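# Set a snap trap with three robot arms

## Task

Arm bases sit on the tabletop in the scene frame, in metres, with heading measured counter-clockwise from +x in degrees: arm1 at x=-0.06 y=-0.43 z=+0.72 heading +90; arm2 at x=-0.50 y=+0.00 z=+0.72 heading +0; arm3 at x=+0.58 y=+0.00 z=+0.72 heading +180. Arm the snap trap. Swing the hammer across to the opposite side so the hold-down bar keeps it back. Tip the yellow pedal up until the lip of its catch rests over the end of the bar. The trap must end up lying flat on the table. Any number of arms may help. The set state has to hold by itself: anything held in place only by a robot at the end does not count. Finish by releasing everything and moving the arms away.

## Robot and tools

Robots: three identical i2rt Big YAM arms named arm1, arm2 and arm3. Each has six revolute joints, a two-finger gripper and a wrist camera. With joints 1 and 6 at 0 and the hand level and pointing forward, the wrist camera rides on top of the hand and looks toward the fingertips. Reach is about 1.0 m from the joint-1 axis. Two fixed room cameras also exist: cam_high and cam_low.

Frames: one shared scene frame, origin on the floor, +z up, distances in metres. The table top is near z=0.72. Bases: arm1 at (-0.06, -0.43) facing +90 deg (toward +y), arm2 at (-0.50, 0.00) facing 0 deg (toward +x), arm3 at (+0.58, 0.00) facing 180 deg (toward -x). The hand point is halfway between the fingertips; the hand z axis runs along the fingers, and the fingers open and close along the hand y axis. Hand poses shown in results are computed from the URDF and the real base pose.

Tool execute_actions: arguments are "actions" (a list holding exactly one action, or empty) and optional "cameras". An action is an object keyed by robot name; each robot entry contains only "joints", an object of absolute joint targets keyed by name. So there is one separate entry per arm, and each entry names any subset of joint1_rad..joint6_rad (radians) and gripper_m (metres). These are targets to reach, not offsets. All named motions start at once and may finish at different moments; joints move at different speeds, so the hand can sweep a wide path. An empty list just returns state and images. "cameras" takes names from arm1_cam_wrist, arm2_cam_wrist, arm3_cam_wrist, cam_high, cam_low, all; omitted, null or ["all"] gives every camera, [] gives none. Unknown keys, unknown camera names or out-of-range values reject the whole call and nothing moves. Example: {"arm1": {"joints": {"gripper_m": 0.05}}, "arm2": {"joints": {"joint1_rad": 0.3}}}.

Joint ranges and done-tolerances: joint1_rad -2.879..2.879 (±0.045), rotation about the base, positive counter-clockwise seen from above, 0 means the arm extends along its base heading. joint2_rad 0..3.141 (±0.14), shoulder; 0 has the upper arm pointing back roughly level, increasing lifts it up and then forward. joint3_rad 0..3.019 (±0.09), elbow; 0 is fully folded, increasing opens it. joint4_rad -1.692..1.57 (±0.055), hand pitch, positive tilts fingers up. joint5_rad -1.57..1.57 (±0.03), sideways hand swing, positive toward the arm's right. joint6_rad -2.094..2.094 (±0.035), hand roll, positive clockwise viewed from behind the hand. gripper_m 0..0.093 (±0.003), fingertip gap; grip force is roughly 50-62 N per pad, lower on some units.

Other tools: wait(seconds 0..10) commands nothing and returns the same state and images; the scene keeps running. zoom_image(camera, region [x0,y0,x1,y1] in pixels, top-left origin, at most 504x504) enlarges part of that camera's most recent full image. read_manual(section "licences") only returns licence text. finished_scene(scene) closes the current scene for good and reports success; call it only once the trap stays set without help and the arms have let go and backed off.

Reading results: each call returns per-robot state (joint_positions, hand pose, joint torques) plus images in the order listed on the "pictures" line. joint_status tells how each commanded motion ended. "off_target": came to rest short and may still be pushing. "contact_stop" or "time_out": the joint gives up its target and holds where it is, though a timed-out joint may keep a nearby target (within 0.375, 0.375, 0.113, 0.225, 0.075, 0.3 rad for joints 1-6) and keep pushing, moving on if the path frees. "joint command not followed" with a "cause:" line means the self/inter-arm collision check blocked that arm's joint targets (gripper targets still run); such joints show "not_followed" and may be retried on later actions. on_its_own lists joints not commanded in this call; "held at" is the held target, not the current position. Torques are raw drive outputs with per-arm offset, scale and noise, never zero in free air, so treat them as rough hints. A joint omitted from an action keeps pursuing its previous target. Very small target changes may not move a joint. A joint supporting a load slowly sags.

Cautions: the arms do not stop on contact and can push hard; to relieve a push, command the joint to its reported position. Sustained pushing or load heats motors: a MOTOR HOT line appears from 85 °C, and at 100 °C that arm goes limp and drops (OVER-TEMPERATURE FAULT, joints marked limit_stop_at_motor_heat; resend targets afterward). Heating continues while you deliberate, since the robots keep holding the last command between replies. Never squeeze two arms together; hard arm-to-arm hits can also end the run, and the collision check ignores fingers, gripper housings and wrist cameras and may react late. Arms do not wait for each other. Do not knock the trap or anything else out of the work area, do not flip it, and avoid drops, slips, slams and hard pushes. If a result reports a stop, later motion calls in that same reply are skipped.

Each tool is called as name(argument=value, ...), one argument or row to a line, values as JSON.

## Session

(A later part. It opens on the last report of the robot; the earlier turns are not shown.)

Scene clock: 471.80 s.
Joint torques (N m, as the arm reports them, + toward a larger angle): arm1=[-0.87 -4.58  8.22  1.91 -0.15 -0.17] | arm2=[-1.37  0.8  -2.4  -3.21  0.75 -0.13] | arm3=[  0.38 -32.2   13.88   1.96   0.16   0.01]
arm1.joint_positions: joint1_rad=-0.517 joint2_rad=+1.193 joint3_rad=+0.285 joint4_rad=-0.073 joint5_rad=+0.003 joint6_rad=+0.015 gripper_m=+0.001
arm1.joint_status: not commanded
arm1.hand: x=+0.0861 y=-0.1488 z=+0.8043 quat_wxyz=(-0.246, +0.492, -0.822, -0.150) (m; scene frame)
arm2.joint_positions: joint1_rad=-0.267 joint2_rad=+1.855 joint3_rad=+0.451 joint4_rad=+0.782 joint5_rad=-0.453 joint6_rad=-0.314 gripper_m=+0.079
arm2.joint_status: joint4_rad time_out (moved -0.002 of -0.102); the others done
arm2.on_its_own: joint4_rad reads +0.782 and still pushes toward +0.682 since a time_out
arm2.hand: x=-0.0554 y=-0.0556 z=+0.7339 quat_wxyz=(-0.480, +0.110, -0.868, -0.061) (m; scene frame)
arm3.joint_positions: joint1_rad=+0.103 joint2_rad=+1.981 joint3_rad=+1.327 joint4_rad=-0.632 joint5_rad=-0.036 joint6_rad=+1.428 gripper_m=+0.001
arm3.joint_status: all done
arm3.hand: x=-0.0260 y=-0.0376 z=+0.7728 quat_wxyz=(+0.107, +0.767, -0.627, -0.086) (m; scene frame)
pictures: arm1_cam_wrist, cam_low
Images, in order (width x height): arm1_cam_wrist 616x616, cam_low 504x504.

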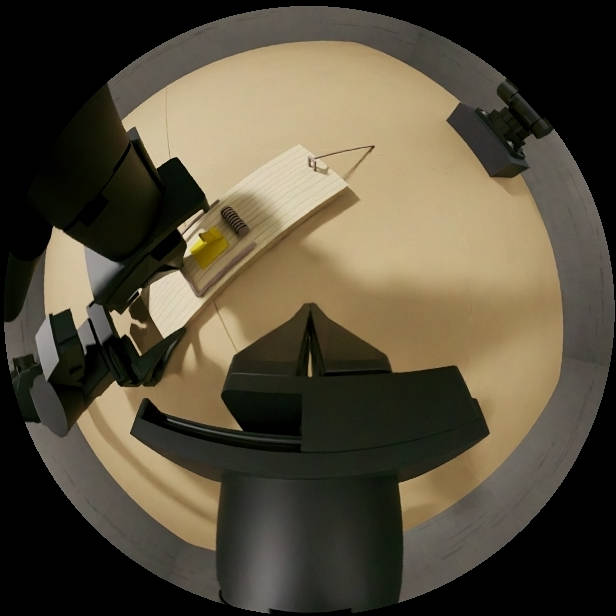

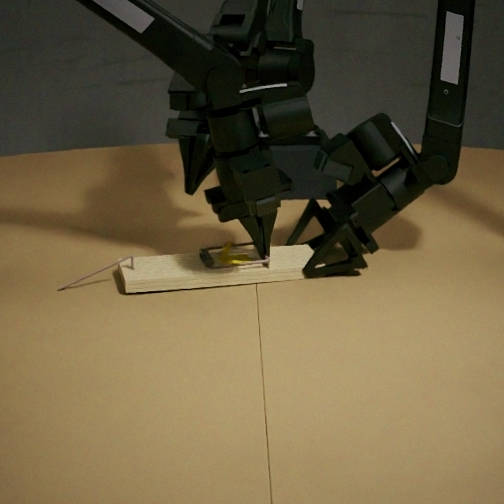

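execute_actions(
  actions=[
    {"arm2": {"joints": {"joint2_rad": 1.90, "joint3_rad": 0.43, "joint4_rad": 0.75, "joint5_rad": -0.445}}, "arm3": {"joints": {"joint2_rad": 2.0, "joint3_rad": 1.325, "joint4_rad": -0.635}}},
  ],
  cameras=[],
)

Scene clock: 482.70 s.
Joint torques (N m, as the arm reports them, + toward a larger angle): arm1=[-1.08 -4.4   8.37  1.9  -0.11 -0.18] | arm2=[-1.29 -4.3   1.03 -0.09  0.24 -0.14] | arm3=[  0.41 -20.57   7.87   0.9    0.16   0.01]
arm1.joint_positions: joint1_rad=-0.517 joint2_rad=+1.193 joint3_rad=+0.285 joint4_rad=-0.073 joint5_rad=+0.003 joint6_rad=+0.015 gripper_m=+0.001
arm1.joint_status: not commanded
arm1.hand: x=+0.0862 y=-0.1486 z=+0.8044 quat_wxyz=(-0.246, +0.492, -0.822, -0.150) (m; scene frame)
arm2.joint_positions: joint1_rad=-0.268 joint2_rad=+1.855 joint3_rad=+0.455 joint4_rad=+0.786 joint5_rad=-0.455 joint6_rad=-0.314 gripper_m=+0.079
arm2.joint_status: all done
arm2.hand: x=-0.0527 y=-0.0564 z=+0.7359 quat_wxyz=(-0.484, +0.111, -0.866, -0.060) (m; scene frame)
arm3.joint_positions: joint1_rad=+0.103 joint2_rad=+1.986 joint3_rad=+1.323 joint4_rad=-0.634 joint5_rad=-0.036 joint6_rad=+1.428 gripper_m=+0.001
arm3.joint_status: all done
arm3.hand: x=-0.0229 y=-0.0375 z=+0.7681 quat_wxyz=(+0.103, +0.767, -0.628, -0.082) (m; scene frame)
pictures: none
No camera images: the call's "cameras" was empty. Leave "cameras" out to get every camera's image.

execute_actions(
  actions=[
    {"arm2": {"joints": {"joint2_rad": 1.97, "joint3_rad": 0.385, "joint4_rad": 0.735, "joint5_rad": -0.435}}, "arm3": {"joints": {"joint2_rad": 2.02, "joint3_rad": 1.435, "joint4_rad": -0.76}}},
  ],
  cameras=["cam_low"],
)

Scene clock: 549.80 s.
Joint torques (N m, as the arm reports them, + toward a larger angle): arm1=[-0.93 -4.37  8.22  1.87 -0.12 -0.18] | arm2=[-1.45  0.   -2.07 -1.63  0.71 -0.15] | arm3=[  0.38 -21.59  12.13  -0.36   0.16   0.02]
arm1.joint_positions: joint1_rad=-0.517 joint2_rad=+1.193 joint3_rad=+0.285 joint4_rad=-0.073 joint5_rad=+0.003 joint6_rad=+0.015 gripper_m=+0.001
arm1.joint_status: not commanded
arm1.hand: x=+0.0861 y=-0.1488 z=+0.8043 quat_wxyz=(-0.246, +0.492, -0.822, -0.150) (m; scene frame)
arm2.joint_positions: joint1_rad=-0.268 joint2_rad=+1.864 joint3_rad=+0.451 joint4_rad=+0.803 joint5_rad=-0.455 joint6_rad=-0.310 gripper_m=+0.079
arm2.joint_status: joint4_rad time_out (moved +0.017 of -0.051); the others done
arm2.on_its_own: joint4_rad reads +0.803 and still pushes toward +0.735 since a time_out
arm2.hand: x=-0.0541 y=-0.0560 z=+0.7341 quat_wxyz=(-0.485, +0.110, -0.865, -0.061) (m; scene frame)
arm3.joint_positions: joint1_rad=+0.103 joint2_rad=+2.013 joint3_rad=+1.384 joint4_rad=-0.734 joint5_rad=-0.036 joint6_rad=+1.428 gripper_m=+0.001
arm3.joint_status: all done
arm3.hand: x=-0.0232 y=-0.0375 z=+0.7685 quat_wxyz=(+0.081, +0.770, -0.631, -0.057) (m; scene frame)
pictures: cam_low
Images, in order (width x height): cam_low 504x504.

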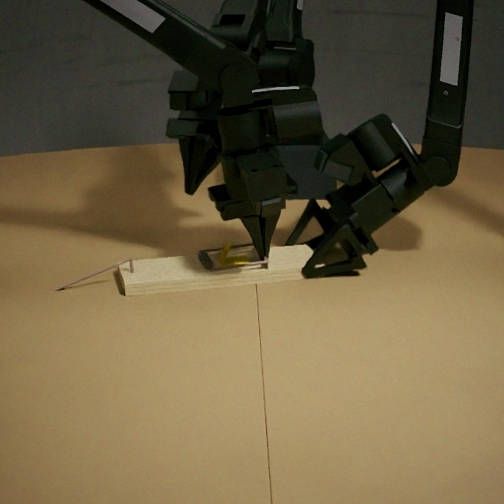

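execute_actions(
  actions=[
    {"arm3": {"joints": {"joint2_rad": 1.815, "joint3_rad": 1.262, "joint4_rad": -0.476}}},
  ],
  cameras=["cam_low", "arm1_cam_wrist"],
)

zoom_image(
  camera="cam_low",
  region=[110, 170, 380, 300],
)

Scene clock: 562.53 s.
Joint torques (N m, as the arm reports them, + toward a larger angle): arm1=[-1.19 -4.72  8.24  1.81 -0.12 -0.18] | arm2=[-1.38 -0.39 -2.16 -2.14  0.75 -0.2 ] | arm3=[  0.41 -31.31   9.01   2.29   0.19   0.  ]
arm1.joint_positions: joint1_rad=-0.517 joint2_rad=+1.193 joint3_rad=+0.285 joint4_rad=-0.073 joint5_rad=+0.003 joint6_rad=+0.015 gripper_m=+0.001
arm1.joint_status: not commanded
arm1.hand: x=+0.0861 y=-0.1488 z=+0.8043 quat_wxyz=(-0.246, +0.492, -0.822, -0.150) (m; scene frame)
arm2.joint_positions: joint1_rad=-0.268 joint2_rad=+1.868 joint3_rad=+0.451 joint4_rad=+0.814 joint5_rad=-0.456 joint6_rad=-0.307 gripper_m=+0.079
arm2.joint_status: not commanded
arm2.on_its_own: joint4_rad reads +0.814 and still pushes toward +0.735 since a time_out
arm2.hand: x=-0.0534 y=-0.0559 z=+0.7343 quat_wxyz=(-0.488, +0.109, -0.864, -0.061) (m; scene frame)
arm3.joint_positions: joint1_rad=+0.103 joint2_rad=+1.944 joint3_rad=+1.245 joint4_rad=-0.501 joint5_rad=-0.037 joint6_rad=+1.428 gripper_m=+0.001
arm3.joint_status: all done
arm3.hand: x=-0.0232 y=-0.0376 z=+0.7737 quat_wxyz=(+0.136, +0.762, -0.623, -0.117) (m; scene frame)
pictures: arm1_cam_wrist, cam_low
Images, in order (width x height): arm1_cam_wrist 616x616, cam_low 504x504.

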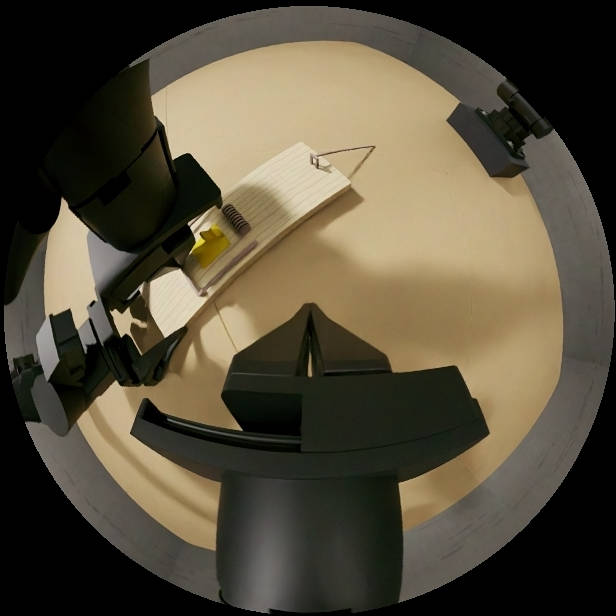

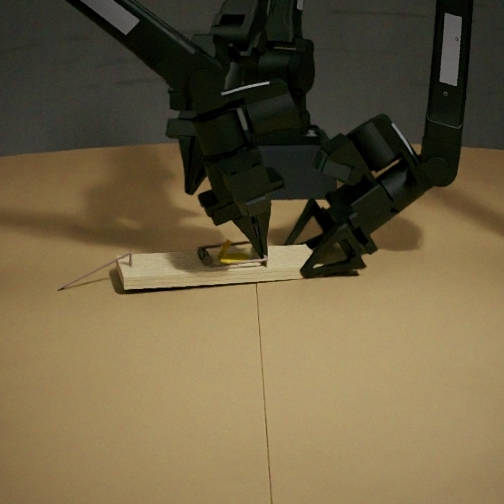

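Region (110, 170, 380, 300) of cam_low's 504x504 image, scaled by 1.867, with more detail than that image has; it fills the top 243 rows of this view, and the rest is white.

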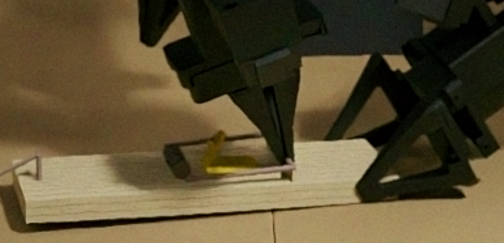

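execute_actions(
  actions=[
    {"arm1": {"joints": {"joint1_rad": -0.74, "joint2_rad": 1.45, "joint3_rad": 0.35, "joint4_rad": 0.27, "joint5_rad": -0.53, "joint6_rad": -0.435}}, "arm3": {"joints": {"joint2_rad": 1.95, "joint3_rad": 1.25, "joint4_rad": -0.50}}},
  ],
  cameras=[],
)

execute_actions(
  actions=[
    {"arm1": {"joints": {"joint2_rad": 1.735, "joint3_rad": 0.49, "joint4_rad": 0.553}}},
  ],
  cameras=["arm1_cam_wrist", "arm3_cam_wrist", "cam_low", "cam_high"],
)

Scene clock: 601.33 s.
Joint torques (N m, as the arm reports them, + toward a larger angle): arm1=[-0.79 -6.4   7.57  2.74 -0.49 -0.16] | arm2=[-1.65 -0.14 -2.17 -2.14  0.76 -0.21] | arm3=[  0.4  -21.14   8.12   1.19   0.19   0.  ]
arm1.joint_positions: joint1_rad=-0.740 joint2_rad=+1.450 joint3_rad=+0.323 joint4_rad=+0.250 joint5_rad=-0.526 joint6_rad=-0.420 gripper_m=+0.001
arm1.joint_status: all done
arm1.hand: x=+0.0995 y=-0.1071 z=+0.8003 quat_wxyz=(-0.263, +0.617, -0.673, -0.310) (m; scene frame)
arm2.joint_positions: joint1_rad=-0.268 joint2_rad=+1.870 joint3_rad=+0.451 joint4_rad=+0.814 joint5_rad=-0.456 joint6_rad=-0.306 gripper_m=+0.079
arm2.joint_status: not commanded
arm2.on_its_own: joint4_rad reads +0.814 and still pushes toward +0.735 since a time_out
arm2.hand: x=-0.0536 y=-0.0558 z=+0.7338 quat_wxyz=(-0.487, +0.109, -0.864, -0.061) (m; scene frame)
arm3.joint_positions: joint1_rad=+0.103 joint2_rad=+1.952 joint3_rad=+1.244 joint4_rad=-0.501 joint5_rad=-0.037 joint6_rad=+1.428 gripper_m=+0.001
arm3.joint_status: all done
arm3.hand: x=-0.0215 y=-0.0375 z=+0.7690 quat_wxyz=(+0.133, +0.762, -0.623, -0.114) (m; scene frame)
pictures: none
No camera images: the call's "cameras" was empty. Leave "cameras" out to get every camera's image.

Scene clock: 602.40 s.
Joint torques (N m, as the arm reports them, + toward a larger angle): arm1=[ -0.75 -10.15   4.97   3.06  -0.43  -0.18] | arm2=[-1.24 -0.37 -2.14 -2.19  0.74 -0.19] | arm3=[  0.4  -21.16   8.12   1.17   0.19   0.  ]
arm1.joint_positions: joint1_rad=-0.740 joint2_rad=+1.735 joint3_rad=+0.484 joint4_rad=+0.532 joint5_rad=-0.527 joint6_rad=-0.420 gripper_m=+0.001
arm1.joint_status: all done
arm1.hand: x=+0.1565 y=-0.0391 z=+0.7857 quat_wxyz=(-0.334, +0.616, -0.638, -0.319) (m; scene frame)
arm2.joint_positions: joint1_rad=-0.268 joint2_rad=+1.870 joint3_rad=+0.451 joint4_rad=+0.814 joint5_rad=-0.456 joint6_rad=-0.306 gripper_m=+0.079
arm2.joint_status: not commanded
arm2.on_its_own: joint4_rad reads +0.814 and still pushes toward +0.735 since a time_out
arm2.hand: x=-0.0536 y=-0.0558 z=+0.7338 quat_wxyz=(-0.487, +0.109, -0.864, -0.061) (m; scene frame)
arm3.joint_positions: joint1_rad=+0.103 joint2_rad=+1.952 joint3_rad=+1.244 joint4_rad=-0.501 joint5_rad=-0.037 joint6_rad=+1.428 gripper_m=+0.001
arm3.joint_status: not commanded
arm3.hand: x=-0.0215 y=-0.0375 z=+0.7690 quat_wxyz=(+0.133, +0.762, -0.623, -0.114) (m; scene frame)
pictures: arm1_cam_wrist, arm3_cam_wrist, cam_high, cam_low
Images, in order (width x height): arm1_cam_wrist 616x616, arm3_cam_wrist 616x616, cam_high 504x504, cam_low 504x504.

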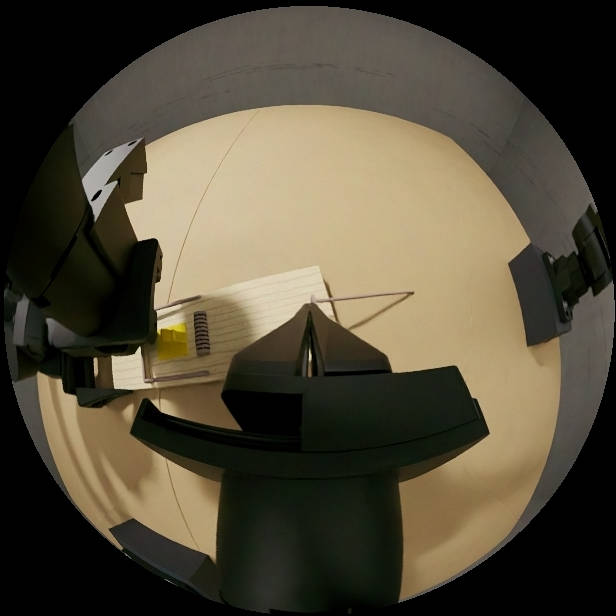

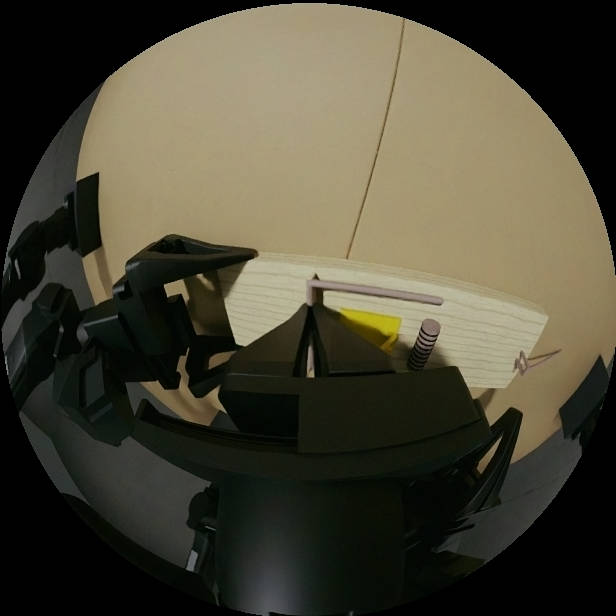

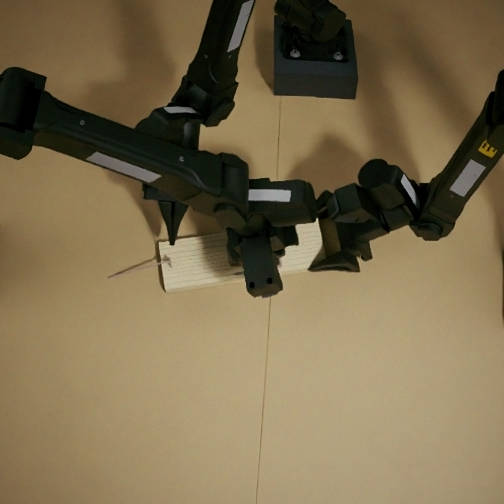

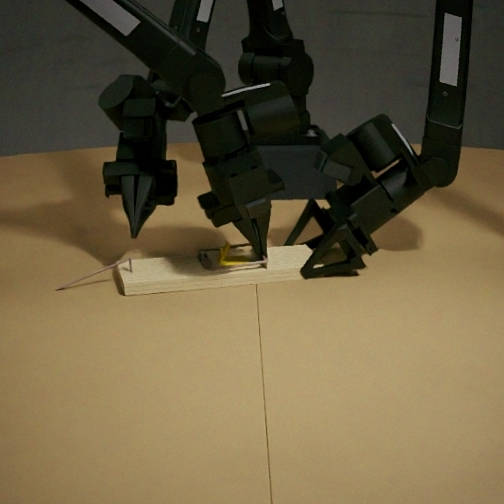

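execute_actions(
  actions=[
    {"arm1": {"joints": {"joint2_rad": 1.84}}},
  ],
  cameras=["arm1_cam_wrist", "cam_low", "cam_high"],
)

zoom_image(
  camera="cam_low",
  region=[80, 190, 230, 300],
)

zoom_image(
  camera="cam_high",
  region=[130, 190, 250, 300],
)

Scene clock: 614.90 s.
Joint torques (N m, as the arm reports them, + toward a larger angle): arm1=[-0.81 -9.76  4.    2.37 -0.27 -0.18] | arm2=[-1.3  -0.36 -2.14 -2.19  0.74 -0.22] | arm3=[  0.39 -21.23   8.11   1.15   0.19   0.  ]
arm1.joint_positions: joint1_rad=-0.741 joint2_rad=+1.832 joint3_rad=+0.485 joint4_rad=+0.544 joint5_rad=-0.531 joint6_rad=-0.420 gripper_m=+0.001
arm1.joint_status: all done
arm1.hand: x=+0.1470 y=-0.0500 z=+0.7482 quat_wxyz=(-0.296, +0.617, -0.657, -0.317) (m; scene frame)
arm2.joint_positions: joint1_rad=-0.268 joint2_rad=+1.870 joint3_rad=+0.451 joint4_rad=+0.814 joint5_rad=-0.456 joint6_rad=-0.306 gripper_m=+0.079
arm2.joint_status: not commanded
arm2.on_its_own: joint4_rad reads +0.814 and still pushes toward +0.735 since a time_out
arm2.hand: x=-0.0536 y=-0.0558 z=+0.7338 quat_wxyz=(-0.487, +0.109, -0.864, -0.061) (m; scene frame)
arm3.joint_positions: joint1_rad=+0.103 joint2_rad=+1.952 joint3_rad=+1.244 joint4_rad=-0.500 joint5_rad=-0.037 joint6_rad=+1.428 gripper_m=+0.001
arm3.joint_status: not commanded
arm3.hand: x=-0.0216 y=-0.0376 z=+0.7687 quat_wxyz=(+0.133, +0.762, -0.623, -0.114) (m; scene frame)
pictures: arm1_cam_wrist, cam_high, cam_low
Images, in order (width x height): arm1_cam_wrist 616x616, cam_high 504x504, cam_low 504x504.

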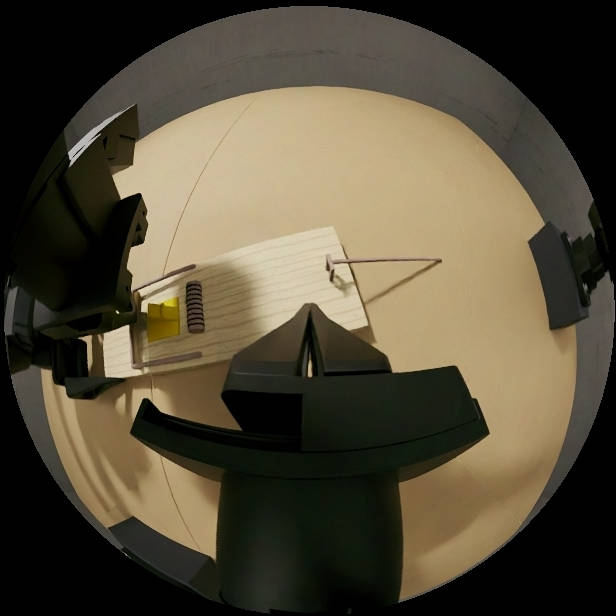

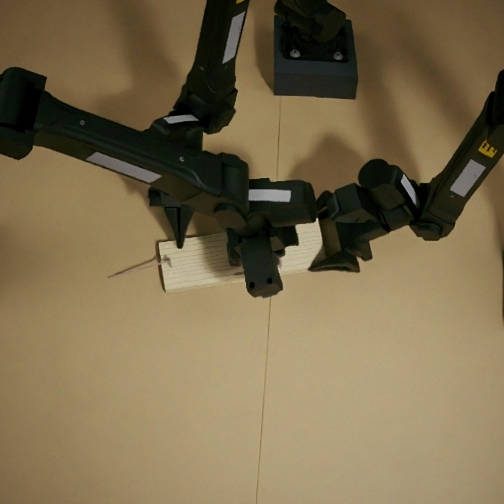

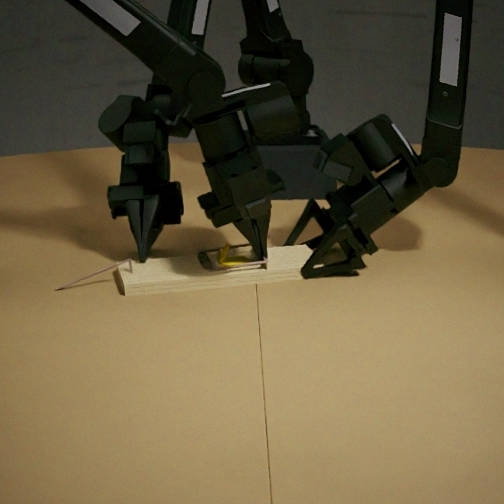

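Region (80, 190, 230, 300) of cam_low's 504x504 image, scaled by 3.360, with more detail than that image has; it fills the top 370 rows of this view, and the rest is white.

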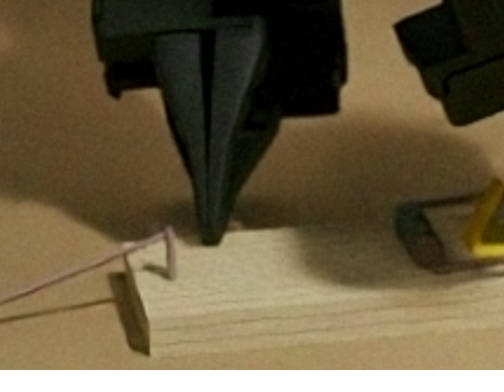

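Region (130, 190, 250, 300) of cam_high's 504x504 image, scaled by 4.200, with more detail than that image has; it fills the top 462 rows of this view, and the rest is white.

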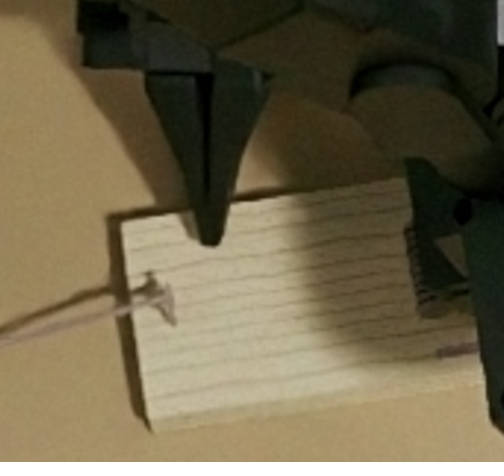

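execute_actions(
  actions=[
    {"arm1": {"joints": {"joint2_rad": 1.89, "joint3_rad": 0.46, "joint4_rad": 0.512, "joint5_rad": -0.52}}, "arm3": {"joints": {"joint2_rad": 1.77, "joint3_rad": 1.335, "joint4_rad": -0.475}}},
  ],
  cameras=["cam_low"],
)

zoom_image(
  camera="cam_low",
  region=[110, 150, 380, 300],
)

Scene clock: 629.77 s.
Joint torques (N m, as the arm reports them, + toward a larger angle): arm1=[-0.76 -6.15  1.79  0.32  0.11 -0.18] | arm2=[-1.62 -0.3  -2.11 -2.23  0.74 -0.2 ] | arm3=[  0.42 -35.13  15.25   2.07   0.19   0.  ]
arm1.joint_positions: joint1_rad=-0.741 joint2_rad=+1.834 joint3_rad=+0.484 joint4_rad=+0.544 joint5_rad=-0.530 joint6_rad=-0.420 gripper_m=+0.001
arm1.joint_status: all done
arm1.hand: x=+0.1467 y=-0.0507 z=+0.7471 quat_wxyz=(-0.295, +0.617, -0.657, -0.316) (m; scene frame)
arm2.joint_positions: joint1_rad=-0.268 joint2_rad=+1.870 joint3_rad=+0.451 joint4_rad=+0.814 joint5_rad=-0.456 joint6_rad=-0.306 gripper_m=+0.079
arm2.joint_status: not commanded
arm2.on_its_own: joint4_rad reads +0.814 and still pushes toward +0.735 since a time_out
arm2.hand: x=-0.0536 y=-0.0558 z=+0.7338 quat_wxyz=(-0.487, +0.108, -0.864, -0.061) (m; scene frame)
arm3.joint_positions: joint1_rad=+0.103 joint2_rad=+1.946 joint3_rad=+1.244 joint4_rad=-0.495 joint5_rad=-0.037 joint6_rad=+1.428 gripper_m=+0.001
arm3.joint_status: joint2_rad time_out (moved -0.006 of -0.182); joint3_rad time_out (moved +0.000 of +0.091); the others done
arm3.on_its_own: joint2_rad reads +1.946 and still pushes toward +1.770 since a time_out; joint3_rad reads +1.244 and still pushes toward +1.335 since a time_out
arm3.hand: x=-0.0236 y=-0.0376 z=+0.7726 quat_wxyz=(+0.137, +0.762, -0.622, -0.118) (m; scene frame)
pictures: cam_low
Images, in order (width x height): cam_low 504x504.

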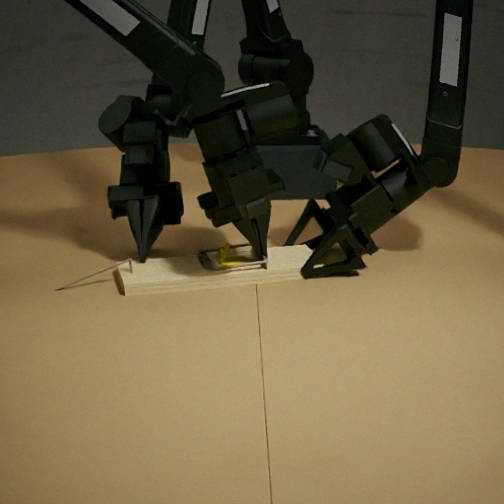

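Region (110, 150, 380, 300) of cam_low's 504x504 image, scaled by 1.867, with more detail than that image has.

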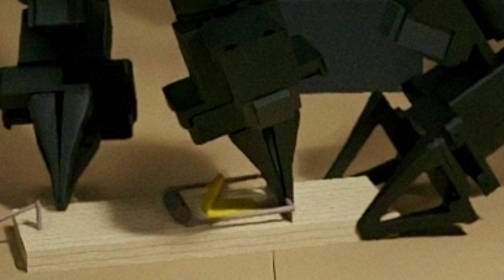

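execute_actions(
  actions=[
    {"arm3": {"joints": {"joint2_rad": 1.885, "joint3_rad": 1.49, "joint4_rad": -0.755}}},
  ],
  cameras=["cam_low"],
)

zoom_image(
  camera="cam_low",
  region=[180, 170, 330, 290],
)

Scene clock: 641.70 s.
Joint torques (N m, as the arm reports them, + toward a larger angle): arm1=[-0.98 -6.3   1.81  0.24  0.14 -0.17] | arm2=[-1.6   0.11 -2.05 -2.23  0.74 -0.22] | arm3=[  0.4  -28.19  17.46   1.38   0.15   0.01]
arm1.joint_positions: joint1_rad=-0.741 joint2_rad=+1.834 joint3_rad=+0.484 joint4_rad=+0.544 joint5_rad=-0.531 joint6_rad=-0.420 gripper_m=+0.001
arm1.joint_status: not commanded
arm1.hand: x=+0.1465 y=-0.0506 z=+0.7471 quat_wxyz=(-0.295, +0.617, -0.657, -0.317) (m; scene frame)
arm2.joint_positions: joint1_rad=-0.268 joint2_rad=+1.870 joint3_rad=+0.451 joint4_rad=+0.814 joint5_rad=-0.456 joint6_rad=-0.305 gripper_m=+0.079
arm2.joint_status: not commanded
arm2.on_its_own: joint4_rad reads +0.814 and still pushes toward +0.735 since a time_out
arm2.hand: x=-0.0536 y=-0.0558 z=+0.7338 quat_wxyz=(-0.487, +0.108, -0.864, -0.062) (m; scene frame)
arm3.joint_positions: joint1_rad=+0.103 joint2_rad=+1.965 joint3_rad=+1.377 joint4_rad=-0.767 joint5_rad=-0.036 joint6_rad=+1.428 gripper_m=+0.001
arm3.joint_status: joint3_rad time_out (moved +0.133 of +0.246); the others done
arm3.on_its_own: joint3_rad reads +1.377 and still pushes toward +1.489 since a time_out
arm3.hand: x=-0.0190 y=-0.0371 z=+0.7922 quat_wxyz=(+0.084, +0.769, -0.630, -0.060) (m; scene frame)
pictures: cam_low
Images, in order (width x height): cam_low 504x504.

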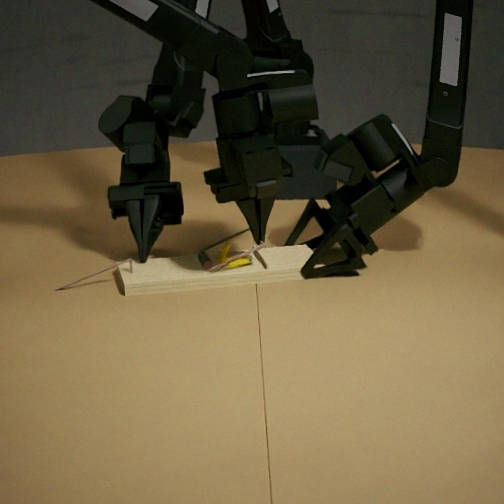

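Region (180, 170, 330, 290) of cam_low's 504x504 image, scaled by 3.360, with more detail than that image has; it fills the top 403 rows of this view, and the rest is white.

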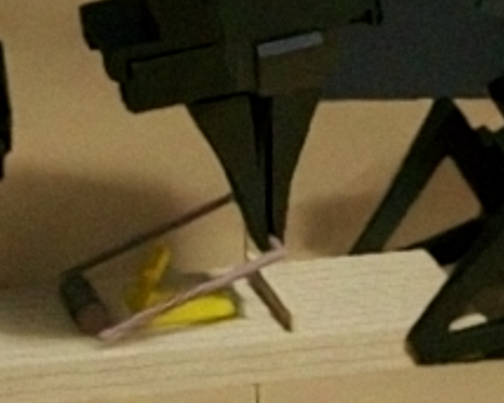

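execute_actions(
  actions=[
    {"arm3": {"joints": {"joint1_rad": 0.076, "joint2_rad": 1.79, "joint3_rad": 1.235, "joint4_rad": -0.66, "joint5_rad": -0.063, "joint6_rad": 1.378}}},
  ],
  cameras=["cam_low", "arm3_cam_wrist"],
)

zoom_image(
  camera="cam_low",
  region=[160, 150, 330, 290],
)

Scene clock: 664.83 s.
Joint torques (N m, as the arm reports them, + toward a larger angle): arm1=[-0.69 -6.1   1.75  0.31  0.24 -0.14] | arm2=[-1.61 -0.37 -2.01 -2.16  0.76 -0.21] | arm3=[ -0.82 -24.47   7.4    0.95   0.07  -0.14]
arm1.joint_positions: joint1_rad=-0.741 joint2_rad=+1.835 joint3_rad=+0.484 joint4_rad=+0.544 joint5_rad=-0.534 joint6_rad=-0.420 gripper_m=+0.001
arm1.joint_status: not commanded
arm1.hand: x=+0.1461 y=-0.0506 z=+0.7471 quat_wxyz=(-0.294, +0.617, -0.657, -0.318) (m; scene frame)
arm2.joint_positions: joint1_rad=-0.268 joint2_rad=+1.869 joint3_rad=+0.450 joint4_rad=+0.814 joint5_rad=-0.456 joint6_rad=-0.305 gripper_m=+0.079
arm2.joint_status: not commanded
arm2.on_its_own: joint4_rad reads +0.814 and still pushes toward +0.735 since a time_out
arm2.hand: x=-0.0541 y=-0.0557 z=+0.7337 quat_wxyz=(-0.487, +0.108, -0.864, -0.062) (m; scene frame)
arm3.joint_positions: joint1_rad=+0.090 joint2_rad=+1.845 joint3_rad=+1.244 joint4_rad=-0.658 joint5_rad=-0.061 joint6_rad=+1.389 gripper_m=+0.001
arm3.joint_status: all done
arm3.hand: x=+0.0005 y=-0.0326 z=+0.8176 quat_wxyz=(+0.123, +0.774, -0.614, -0.091) (m; scene frame)
pictures: arm3_cam_wrist, cam_low
Images, in order (width x height): arm3_cam_wrist 616x616, cam_low 504x504.

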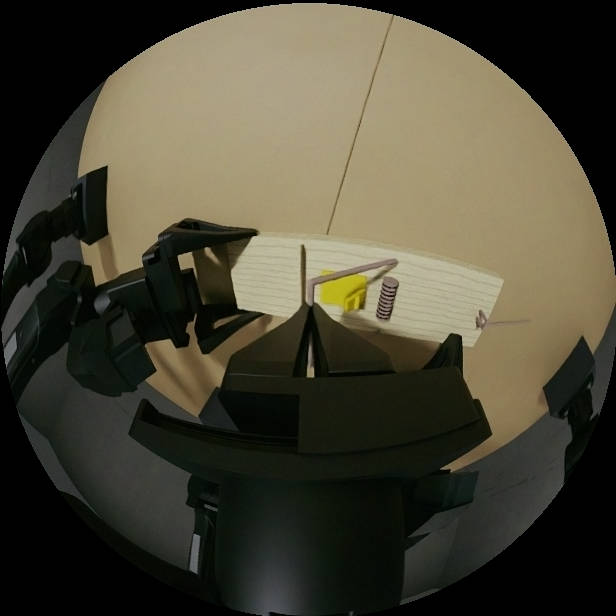

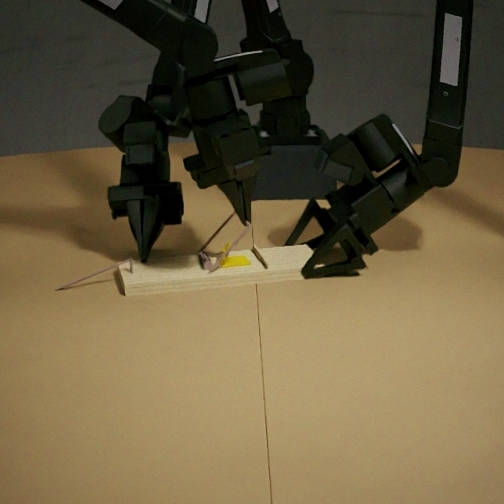

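Region (160, 150, 330, 290) of cam_low's 504x504 image, scaled by 2.965, with more detail than that image has; it fills the top 415 rows of this view, and the rest is white.

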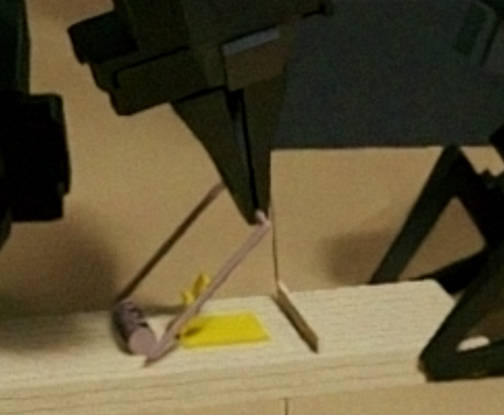

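execute_actions(
  actions=[
    {"arm1": {"joints": {"joint2_rad": 1.76, "joint3_rad": 0.47, "joint4_rad": 0.56, "joint5_rad": -0.533}}},
  ],
  cameras=[],
)

execute_actions(
  actions=[
    {"arm1": {"joints": {"joint2_rad": 1.62, "joint3_rad": 0.30}}},
  ],
  cameras=[],
)

Scene clock: 683.00 s.
Joint torques (N m, as the arm reports them, + toward a larger angle): arm1=[ -0.94 -10.15   4.21   2.55  -0.19  -0.15] | arm2=[-1.05 -0.39 -2.08 -2.17  0.75 -0.21] | arm3=[ -0.83 -24.5    7.41   0.91   0.07  -0.14]
arm1.joint_positions: joint1_rad=-0.741 joint2_rad=+1.761 joint3_rad=+0.471 joint4_rad=+0.548 joint5_rad=-0.535 joint6_rad=-0.420 gripper_m=+0.001
arm1.joint_status: all done
arm1.hand: x=+0.1499 y=-0.0456 z=+0.7742 quat_wxyz=(-0.322, +0.617, -0.642, -0.322) (m; scene frame)
arm2.joint_positions: joint1_rad=-0.268 joint2_rad=+1.869 joint3_rad=+0.450 joint4_rad=+0.814 joint5_rad=-0.456 joint6_rad=-0.305 gripper_m=+0.079
arm2.joint_status: not commanded
arm2.on_its_own: joint4_rad reads +0.814 and still pushes toward +0.735 since a time_out
arm2.hand: x=-0.0541 y=-0.0557 z=+0.7337 quat_wxyz=(-0.487, +0.108, -0.864, -0.062) (m; scene frame)
arm3.joint_positions: joint1_rad=+0.090 joint2_rad=+1.845 joint3_rad=+1.244 joint4_rad=-0.657 joint5_rad=-0.061 joint6_rad=+1.389 gripper_m=+0.001
arm3.joint_status: not commanded
arm3.hand: x=+0.0002 y=-0.0326 z=+0.8177 quat_wxyz=(+0.123, +0.774, -0.614, -0.091) (m; scene frame)
pictures: none
No camera images: the call's "cameras" was empty. Leave "cameras" out to get every camera's image.

Scene clock: 683.87 s.
Joint torques (N m, as the arm reports them, + toward a larger angle): arm1=[-0.44 -7.4   4.31  2.47 -0.19 -0.16] | arm2=[-1.43 -0.2  -2.02 -2.17  0.74 -0.2 ] | arm3=[ -0.81 -24.46   7.41   0.9    0.07  -0.14]
arm1.joint_positions: joint1_rad=-0.741 joint2_rad=+1.619 joint3_rad=+0.296 joint4_rad=+0.548 joint5_rad=-0.535 joint6_rad=-0.420 gripper_m=+0.001
arm1.joint_status: all done
arm1.hand: x=+0.1055 y=-0.0983 z=+0.7822 quat_wxyz=(-0.308, +0.617, -0.649, -0.320) (m; scene frame)
arm2.joint_positions: joint1_rad=-0.268 joint2_rad=+1.869 joint3_rad=+0.450 joint4_rad=+0.814 joint5_rad=-0.456 joint6_rad=-0.305 gripper_m=+0.079
arm2.joint_status: not commanded
arm2.on_its_own: joint4_rad reads +0.814 and still pushes toward +0.735 since a time_out
arm2.hand: x=-0.0541 y=-0.0557 z=+0.7337 quat_wxyz=(-0.487, +0.108, -0.864, -0.062) (m; scene frame)
arm3.joint_positions: joint1_rad=+0.090 joint2_rad=+1.845 joint3_rad=+1.244 joint4_rad=-0.657 joint5_rad=-0.061 joint6_rad=+1.389 gripper_m=+0.001
arm3.joint_status: not commanded
arm3.hand: x=+0.0002 y=-0.0326 z=+0.8177 quat_wxyz=(+0.123, +0.774, -0.614, -0.091) (m; scene frame)
pictures: none
No camera images: the call's "cameras" was empty. Leave "cameras" out to get every camera's image.

execute_actions(
  actions=[
    {"arm3": {"joints": {"joint1_rad": 0.051, "joint2_rad": 1.675, "joint3_rad": 1.003, "joint4_rad": -0.50, "joint5_rad": -0.095, "joint6_rad": 1.36}}},
  ],
  cameras=["cam_low"],
)

zoom_image(
  camera="cam_low",
  region=[110, 130, 330, 300],
)

Scene clock: 699.90 s.
Joint torques (N m, as the arm reports them, + toward a larger angle): arm1=[-0.83 -6.97  4.13  2.54 -0.21 -0.17] | arm2=[-1.49 -0.12 -2.01 -2.06  0.75 -0.2 ] | arm3=[ -0.99 -19.46   4.89   0.08   0.21  -0.16]
arm1.joint_positions: joint1_rad=-0.741 joint2_rad=+1.619 joint3_rad=+0.296 joint4_rad=+0.548 joint5_rad=-0.535 joint6_rad=-0.420 gripper_m=+0.001
arm1.joint_status: not commanded
arm1.hand: x=+0.1055 y=-0.0983 z=+0.7822 quat_wxyz=(-0.308, +0.617, -0.649, -0.320) (m; scene frame)
arm2.joint_positions: joint1_rad=-0.268 joint2_rad=+1.869 joint3_rad=+0.450 joint4_rad=+0.814 joint5_rad=-0.456 joint6_rad=-0.306 gripper_m=+0.079
arm2.joint_status: not commanded
arm2.on_its_own: joint4_rad reads +0.814 and still pushes toward +0.735 since a time_out
arm2.hand: x=-0.0541 y=-0.0557 z=+0.7337 quat_wxyz=(-0.487, +0.109, -0.864, -0.061) (m; scene frame)
arm3.joint_positions: joint1_rad=+0.067 joint2_rad=+1.698 joint3_rad=+1.041 joint4_rad=-0.472 joint5_rad=-0.097 joint6_rad=+1.371 gripper_m=+0.001
arm3.joint_status: all done
arm3.hand: x=+0.0355 y=-0.0247 z=+0.8335 quat_wxyz=(+0.174, +0.766, -0.604, -0.131) (m; scene frame)
pictures: cam_low
Images, in order (width x height): cam_low 504x504.

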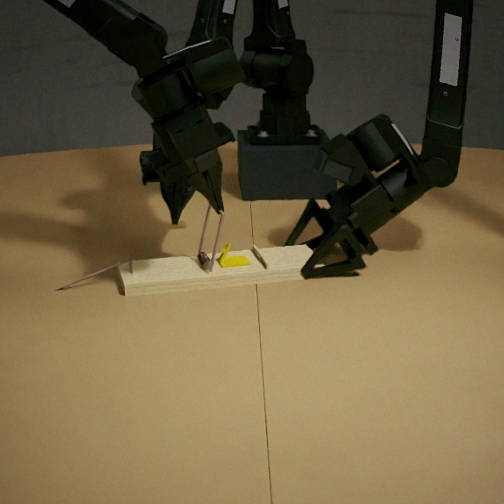

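Region (110, 130, 330, 300) of cam_low's 504x504 image, scaled by 2.291, with more detail than that image has; it fills the top 389 rows of this view, and the rest is white.

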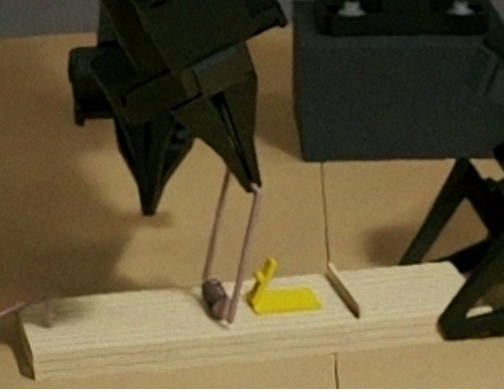

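execute_actions(
  actions=[
    {"arm3": {"joints": {"joint1_rad": 0.018, "joint2_rad": 1.598, "joint3_rad": 0.76, "joint4_rad": -0.29, "joint5_rad": -0.133, "joint6_rad": 1.345}}},
  ],
  cameras=["cam_low"],
)

zoom_image(
  camera="cam_low",
  region=[80, 130, 300, 300],
)

Scene clock: 714.67 s.
Joint torques (N m, as the arm reports them, + toward a larger angle): arm1=[-0.94 -7.56  4.14  2.46 -0.19 -0.17] | arm2=[-1.47 -0.17 -2.03 -2.16  0.75 -0.19] | arm3=[ -1.1  -14.12   2.38  -0.48   0.26  -0.17]
arm1.joint_positions: joint1_rad=-0.741 joint2_rad=+1.619 joint3_rad=+0.296 joint4_rad=+0.548 joint5_rad=-0.535 joint6_rad=-0.420 gripper_m=+0.001
arm1.joint_status: not commanded
arm1.hand: x=+0.1055 y=-0.0983 z=+0.7822 quat_wxyz=(-0.308, +0.617, -0.649, -0.320) (m; scene frame)
arm2.joint_positions: joint1_rad=-0.267 joint2_rad=+1.869 joint3_rad=+0.450 joint4_rad=+0.814 joint5_rad=-0.456 joint6_rad=-0.306 gripper_m=+0.079
arm2.joint_status: not commanded
arm2.on_its_own: joint4_rad reads +0.814 and still pushes toward +0.735 since a time_out
arm2.hand: x=-0.0541 y=-0.0553 z=+0.7337 quat_wxyz=(-0.487, +0.109, -0.864, -0.062) (m; scene frame)
arm3.joint_positions: joint1_rad=+0.035 joint2_rad=+1.586 joint3_rad=+0.823 joint4_rad=-0.245 joint5_rad=-0.136 joint6_rad=+1.356 gripper_m=+0.001
arm3.joint_status: all done
arm3.hand: x=+0.0774 y=-0.0149 z=+0.8290 quat_wxyz=(+0.222, +0.754, -0.594, -0.170) (m; scene frame)
pictures: cam_low
Images, in order (width x height): cam_low 504x504.

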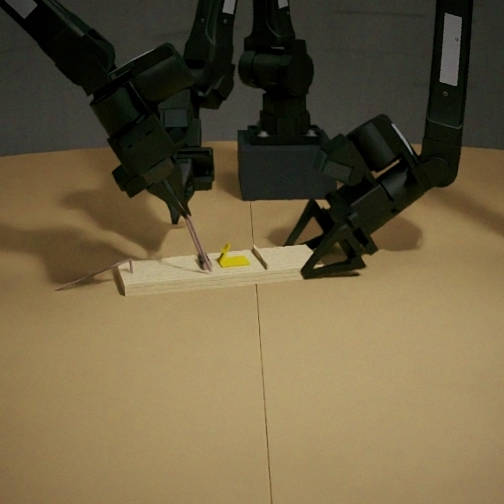

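Region (80, 130, 300, 300) of cam_low's 504x504 image, scaled by 2.291, with more detail than that image has; it fills the top 389 rows of this view, and the rest is white.

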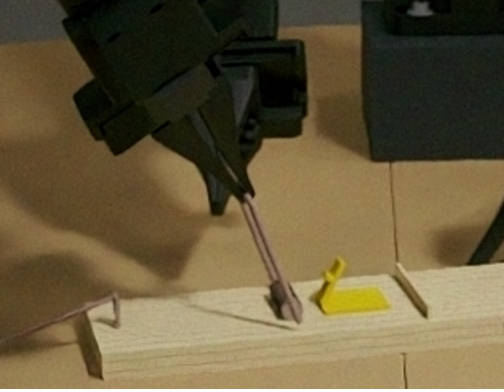

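execute_actions(
  actions=[
    {"arm1": {"joints": {"joint1_rad": -0.663, "joint2_rad": 1.584, "joint5_rad": -0.456, "joint6_rad": -0.39}}, "arm3": {"joints": {"joint1_rad": -0.005, "joint2_rad": 1.627, "joint3_rad": 0.636, "joint4_rad": -0.167, "joint5_rad": -0.147, "joint6_rad": 1.33}}},
  ],
  cameras=["cam_low", "arm1_cam_wrist"],
)

zoom_image(
  camera="cam_low",
  region=[80, 130, 300, 300],
)

Scene clock: 748.20 s.
Joint torques (N m, as the arm reports them, + toward a larger angle): arm1=[-1.08 -8.01  4.46  2.58 -0.06  0.14] | arm2=[-1.37 -0.22 -2.02 -2.11  0.72 -0.2 ] | arm3=[-1.22 -9.17  1.11 -0.82  0.57 -0.17]
arm1.joint_positions: joint1_rad=-0.663 joint2_rad=+1.591 joint3_rad=+0.296 joint4_rad=+0.548 joint5_rad=-0.460 joint6_rad=-0.405 gripper_m=+0.001
arm1.joint_status: all done
arm1.hand: x=+0.0933 y=-0.0861 z=+0.7873 quat_wxyz=(-0.317, +0.631, -0.639, -0.305) (m; scene frame)
arm2.joint_positions: joint1_rad=-0.267 joint2_rad=+1.869 joint3_rad=+0.450 joint4_rad=+0.814 joint5_rad=-0.456 joint6_rad=-0.306 gripper_m=+0.079
arm2.joint_status: not commanded
arm2.on_its_own: joint4_rad reads +0.814 and still pushes toward +0.735 since a time_out
arm2.hand: x=-0.0541 y=-0.0553 z=+0.7337 quat_wxyz=(-0.487, +0.109, -0.864, -0.062) (m; scene frame)
arm3.joint_positions: joint1_rad=+0.013 joint2_rad=+1.567 joint3_rad=+0.706 joint4_rad=-0.112 joint5_rad=-0.158 joint6_rad=+1.341 gripper_m=+0.001
arm3.joint_status: all done
arm3.hand: x=+0.1045 y=-0.0085 z=+0.8103 quat_wxyz=(+0.236, +0.750, -0.590, -0.181) (m; scene frame)
pictures: arm1_cam_wrist, cam_low
Images, in order (width x height): arm1_cam_wrist 616x616, cam_low 504x504.

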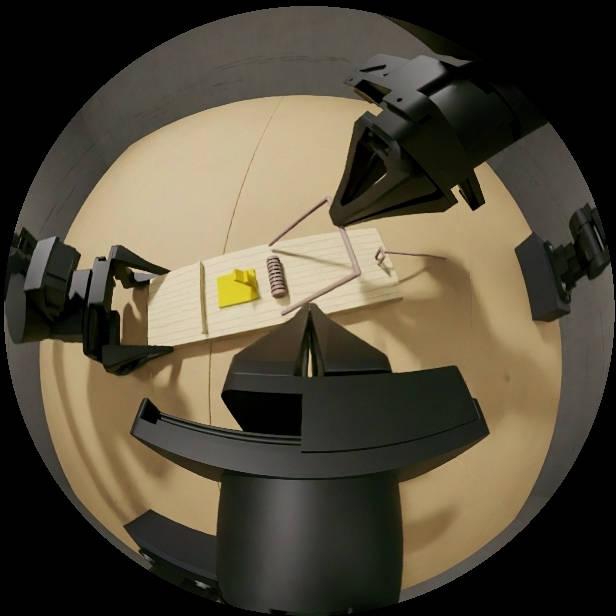

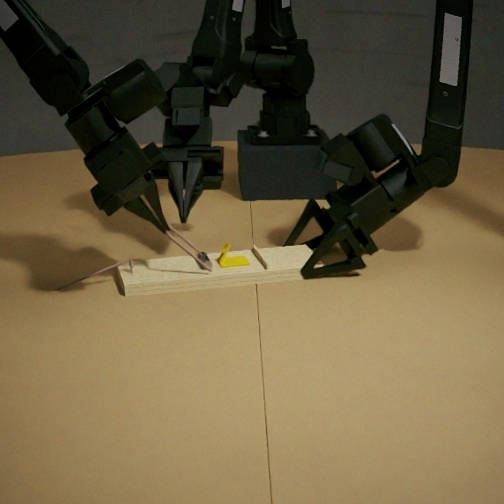

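Region (80, 130, 300, 300) of cam_low's 504x504 image, scaled by 2.291, with more detail than that image has; it fills the top 389 rows of this view, and the rest is white.

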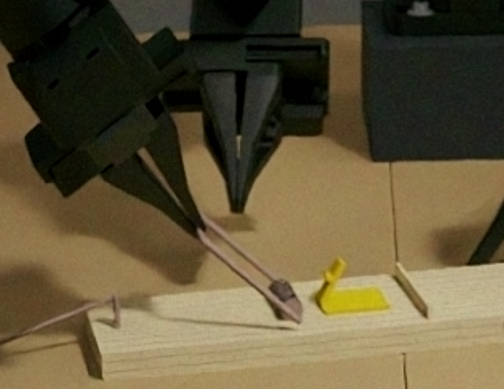

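execute_actions(
  actions=[
    {"arm3": {"joints": {"joint1_rad": 0.003, "joint2_rad": 1.69, "joint3_rad": 0.612, "joint5_rad": -0.156}}},
  ],
  cameras=["cam_low", "arm1_cam_wrist"],
)

zoom_image(
  camera="cam_low",
  region=[80, 130, 300, 300],
)

Scene clock: 759.87 s.
Joint torques (N m, as the arm reports them, + toward a larger angle): arm1=[-1.21 -7.88  4.53  2.59 -0.06  0.13] | arm2=[-1.55 -0.31 -2.07 -2.15  0.74 -0.23] | arm3=[-0.04 -7.28  0.14 -1.01  0.14 -0.14]
arm1.joint_positions: joint1_rad=-0.663 joint2_rad=+1.591 joint3_rad=+0.296 joint4_rad=+0.548 joint5_rad=-0.460 joint6_rad=-0.405 gripper_m=+0.001
arm1.joint_status: not commanded
arm1.hand: x=+0.0933 y=-0.0861 z=+0.7873 quat_wxyz=(-0.317, +0.631, -0.639, -0.305) (m; scene frame)
arm2.joint_positions: joint1_rad=-0.267 joint2_rad=+1.869 joint3_rad=+0.450 joint4_rad=+0.814 joint5_rad=-0.456 joint6_rad=-0.306 gripper_m=+0.079
arm2.joint_status: not commanded
arm2.on_its_own: joint4_rad reads +0.814 and still pushes toward +0.735 since a time_out
arm2.hand: x=-0.0541 y=-0.0553 z=+0.7337 quat_wxyz=(-0.487, +0.109, -0.864, -0.062) (m; scene frame)
arm3.joint_positions: joint1_rad=+0.006 joint2_rad=+1.606 joint3_rad=+0.688 joint4_rad=-0.110 joint5_rad=-0.157 joint6_rad=+1.338 gripper_m=+0.001
arm3.joint_status: all done
arm3.hand: x=+0.1183 y=-0.0059 z=+0.7865 quat_wxyz=(+0.220, +0.754, -0.598, -0.161) (m; scene frame)
pictures: arm1_cam_wrist, cam_low
Images, in order (width x height): arm1_cam_wrist 616x616, cam_low 504x504.

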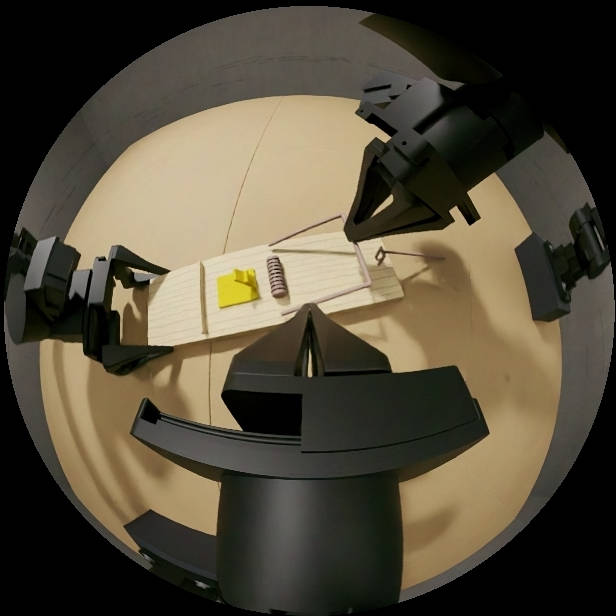

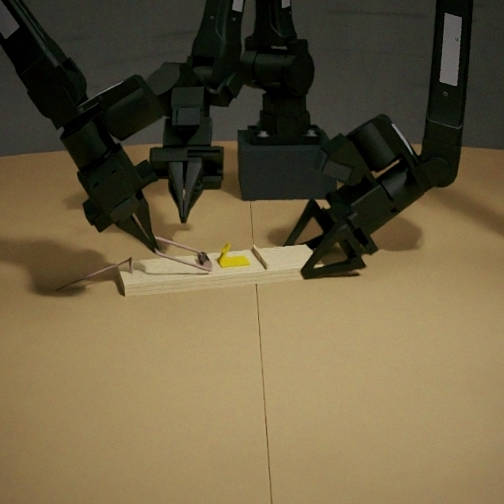

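Region (80, 130, 300, 300) of cam_low's 504x504 image, scaled by 2.291, with more detail than that image has; it fills the top 389 rows of this view, and the rest is white.

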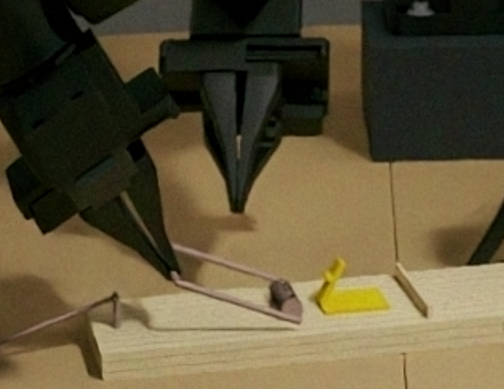

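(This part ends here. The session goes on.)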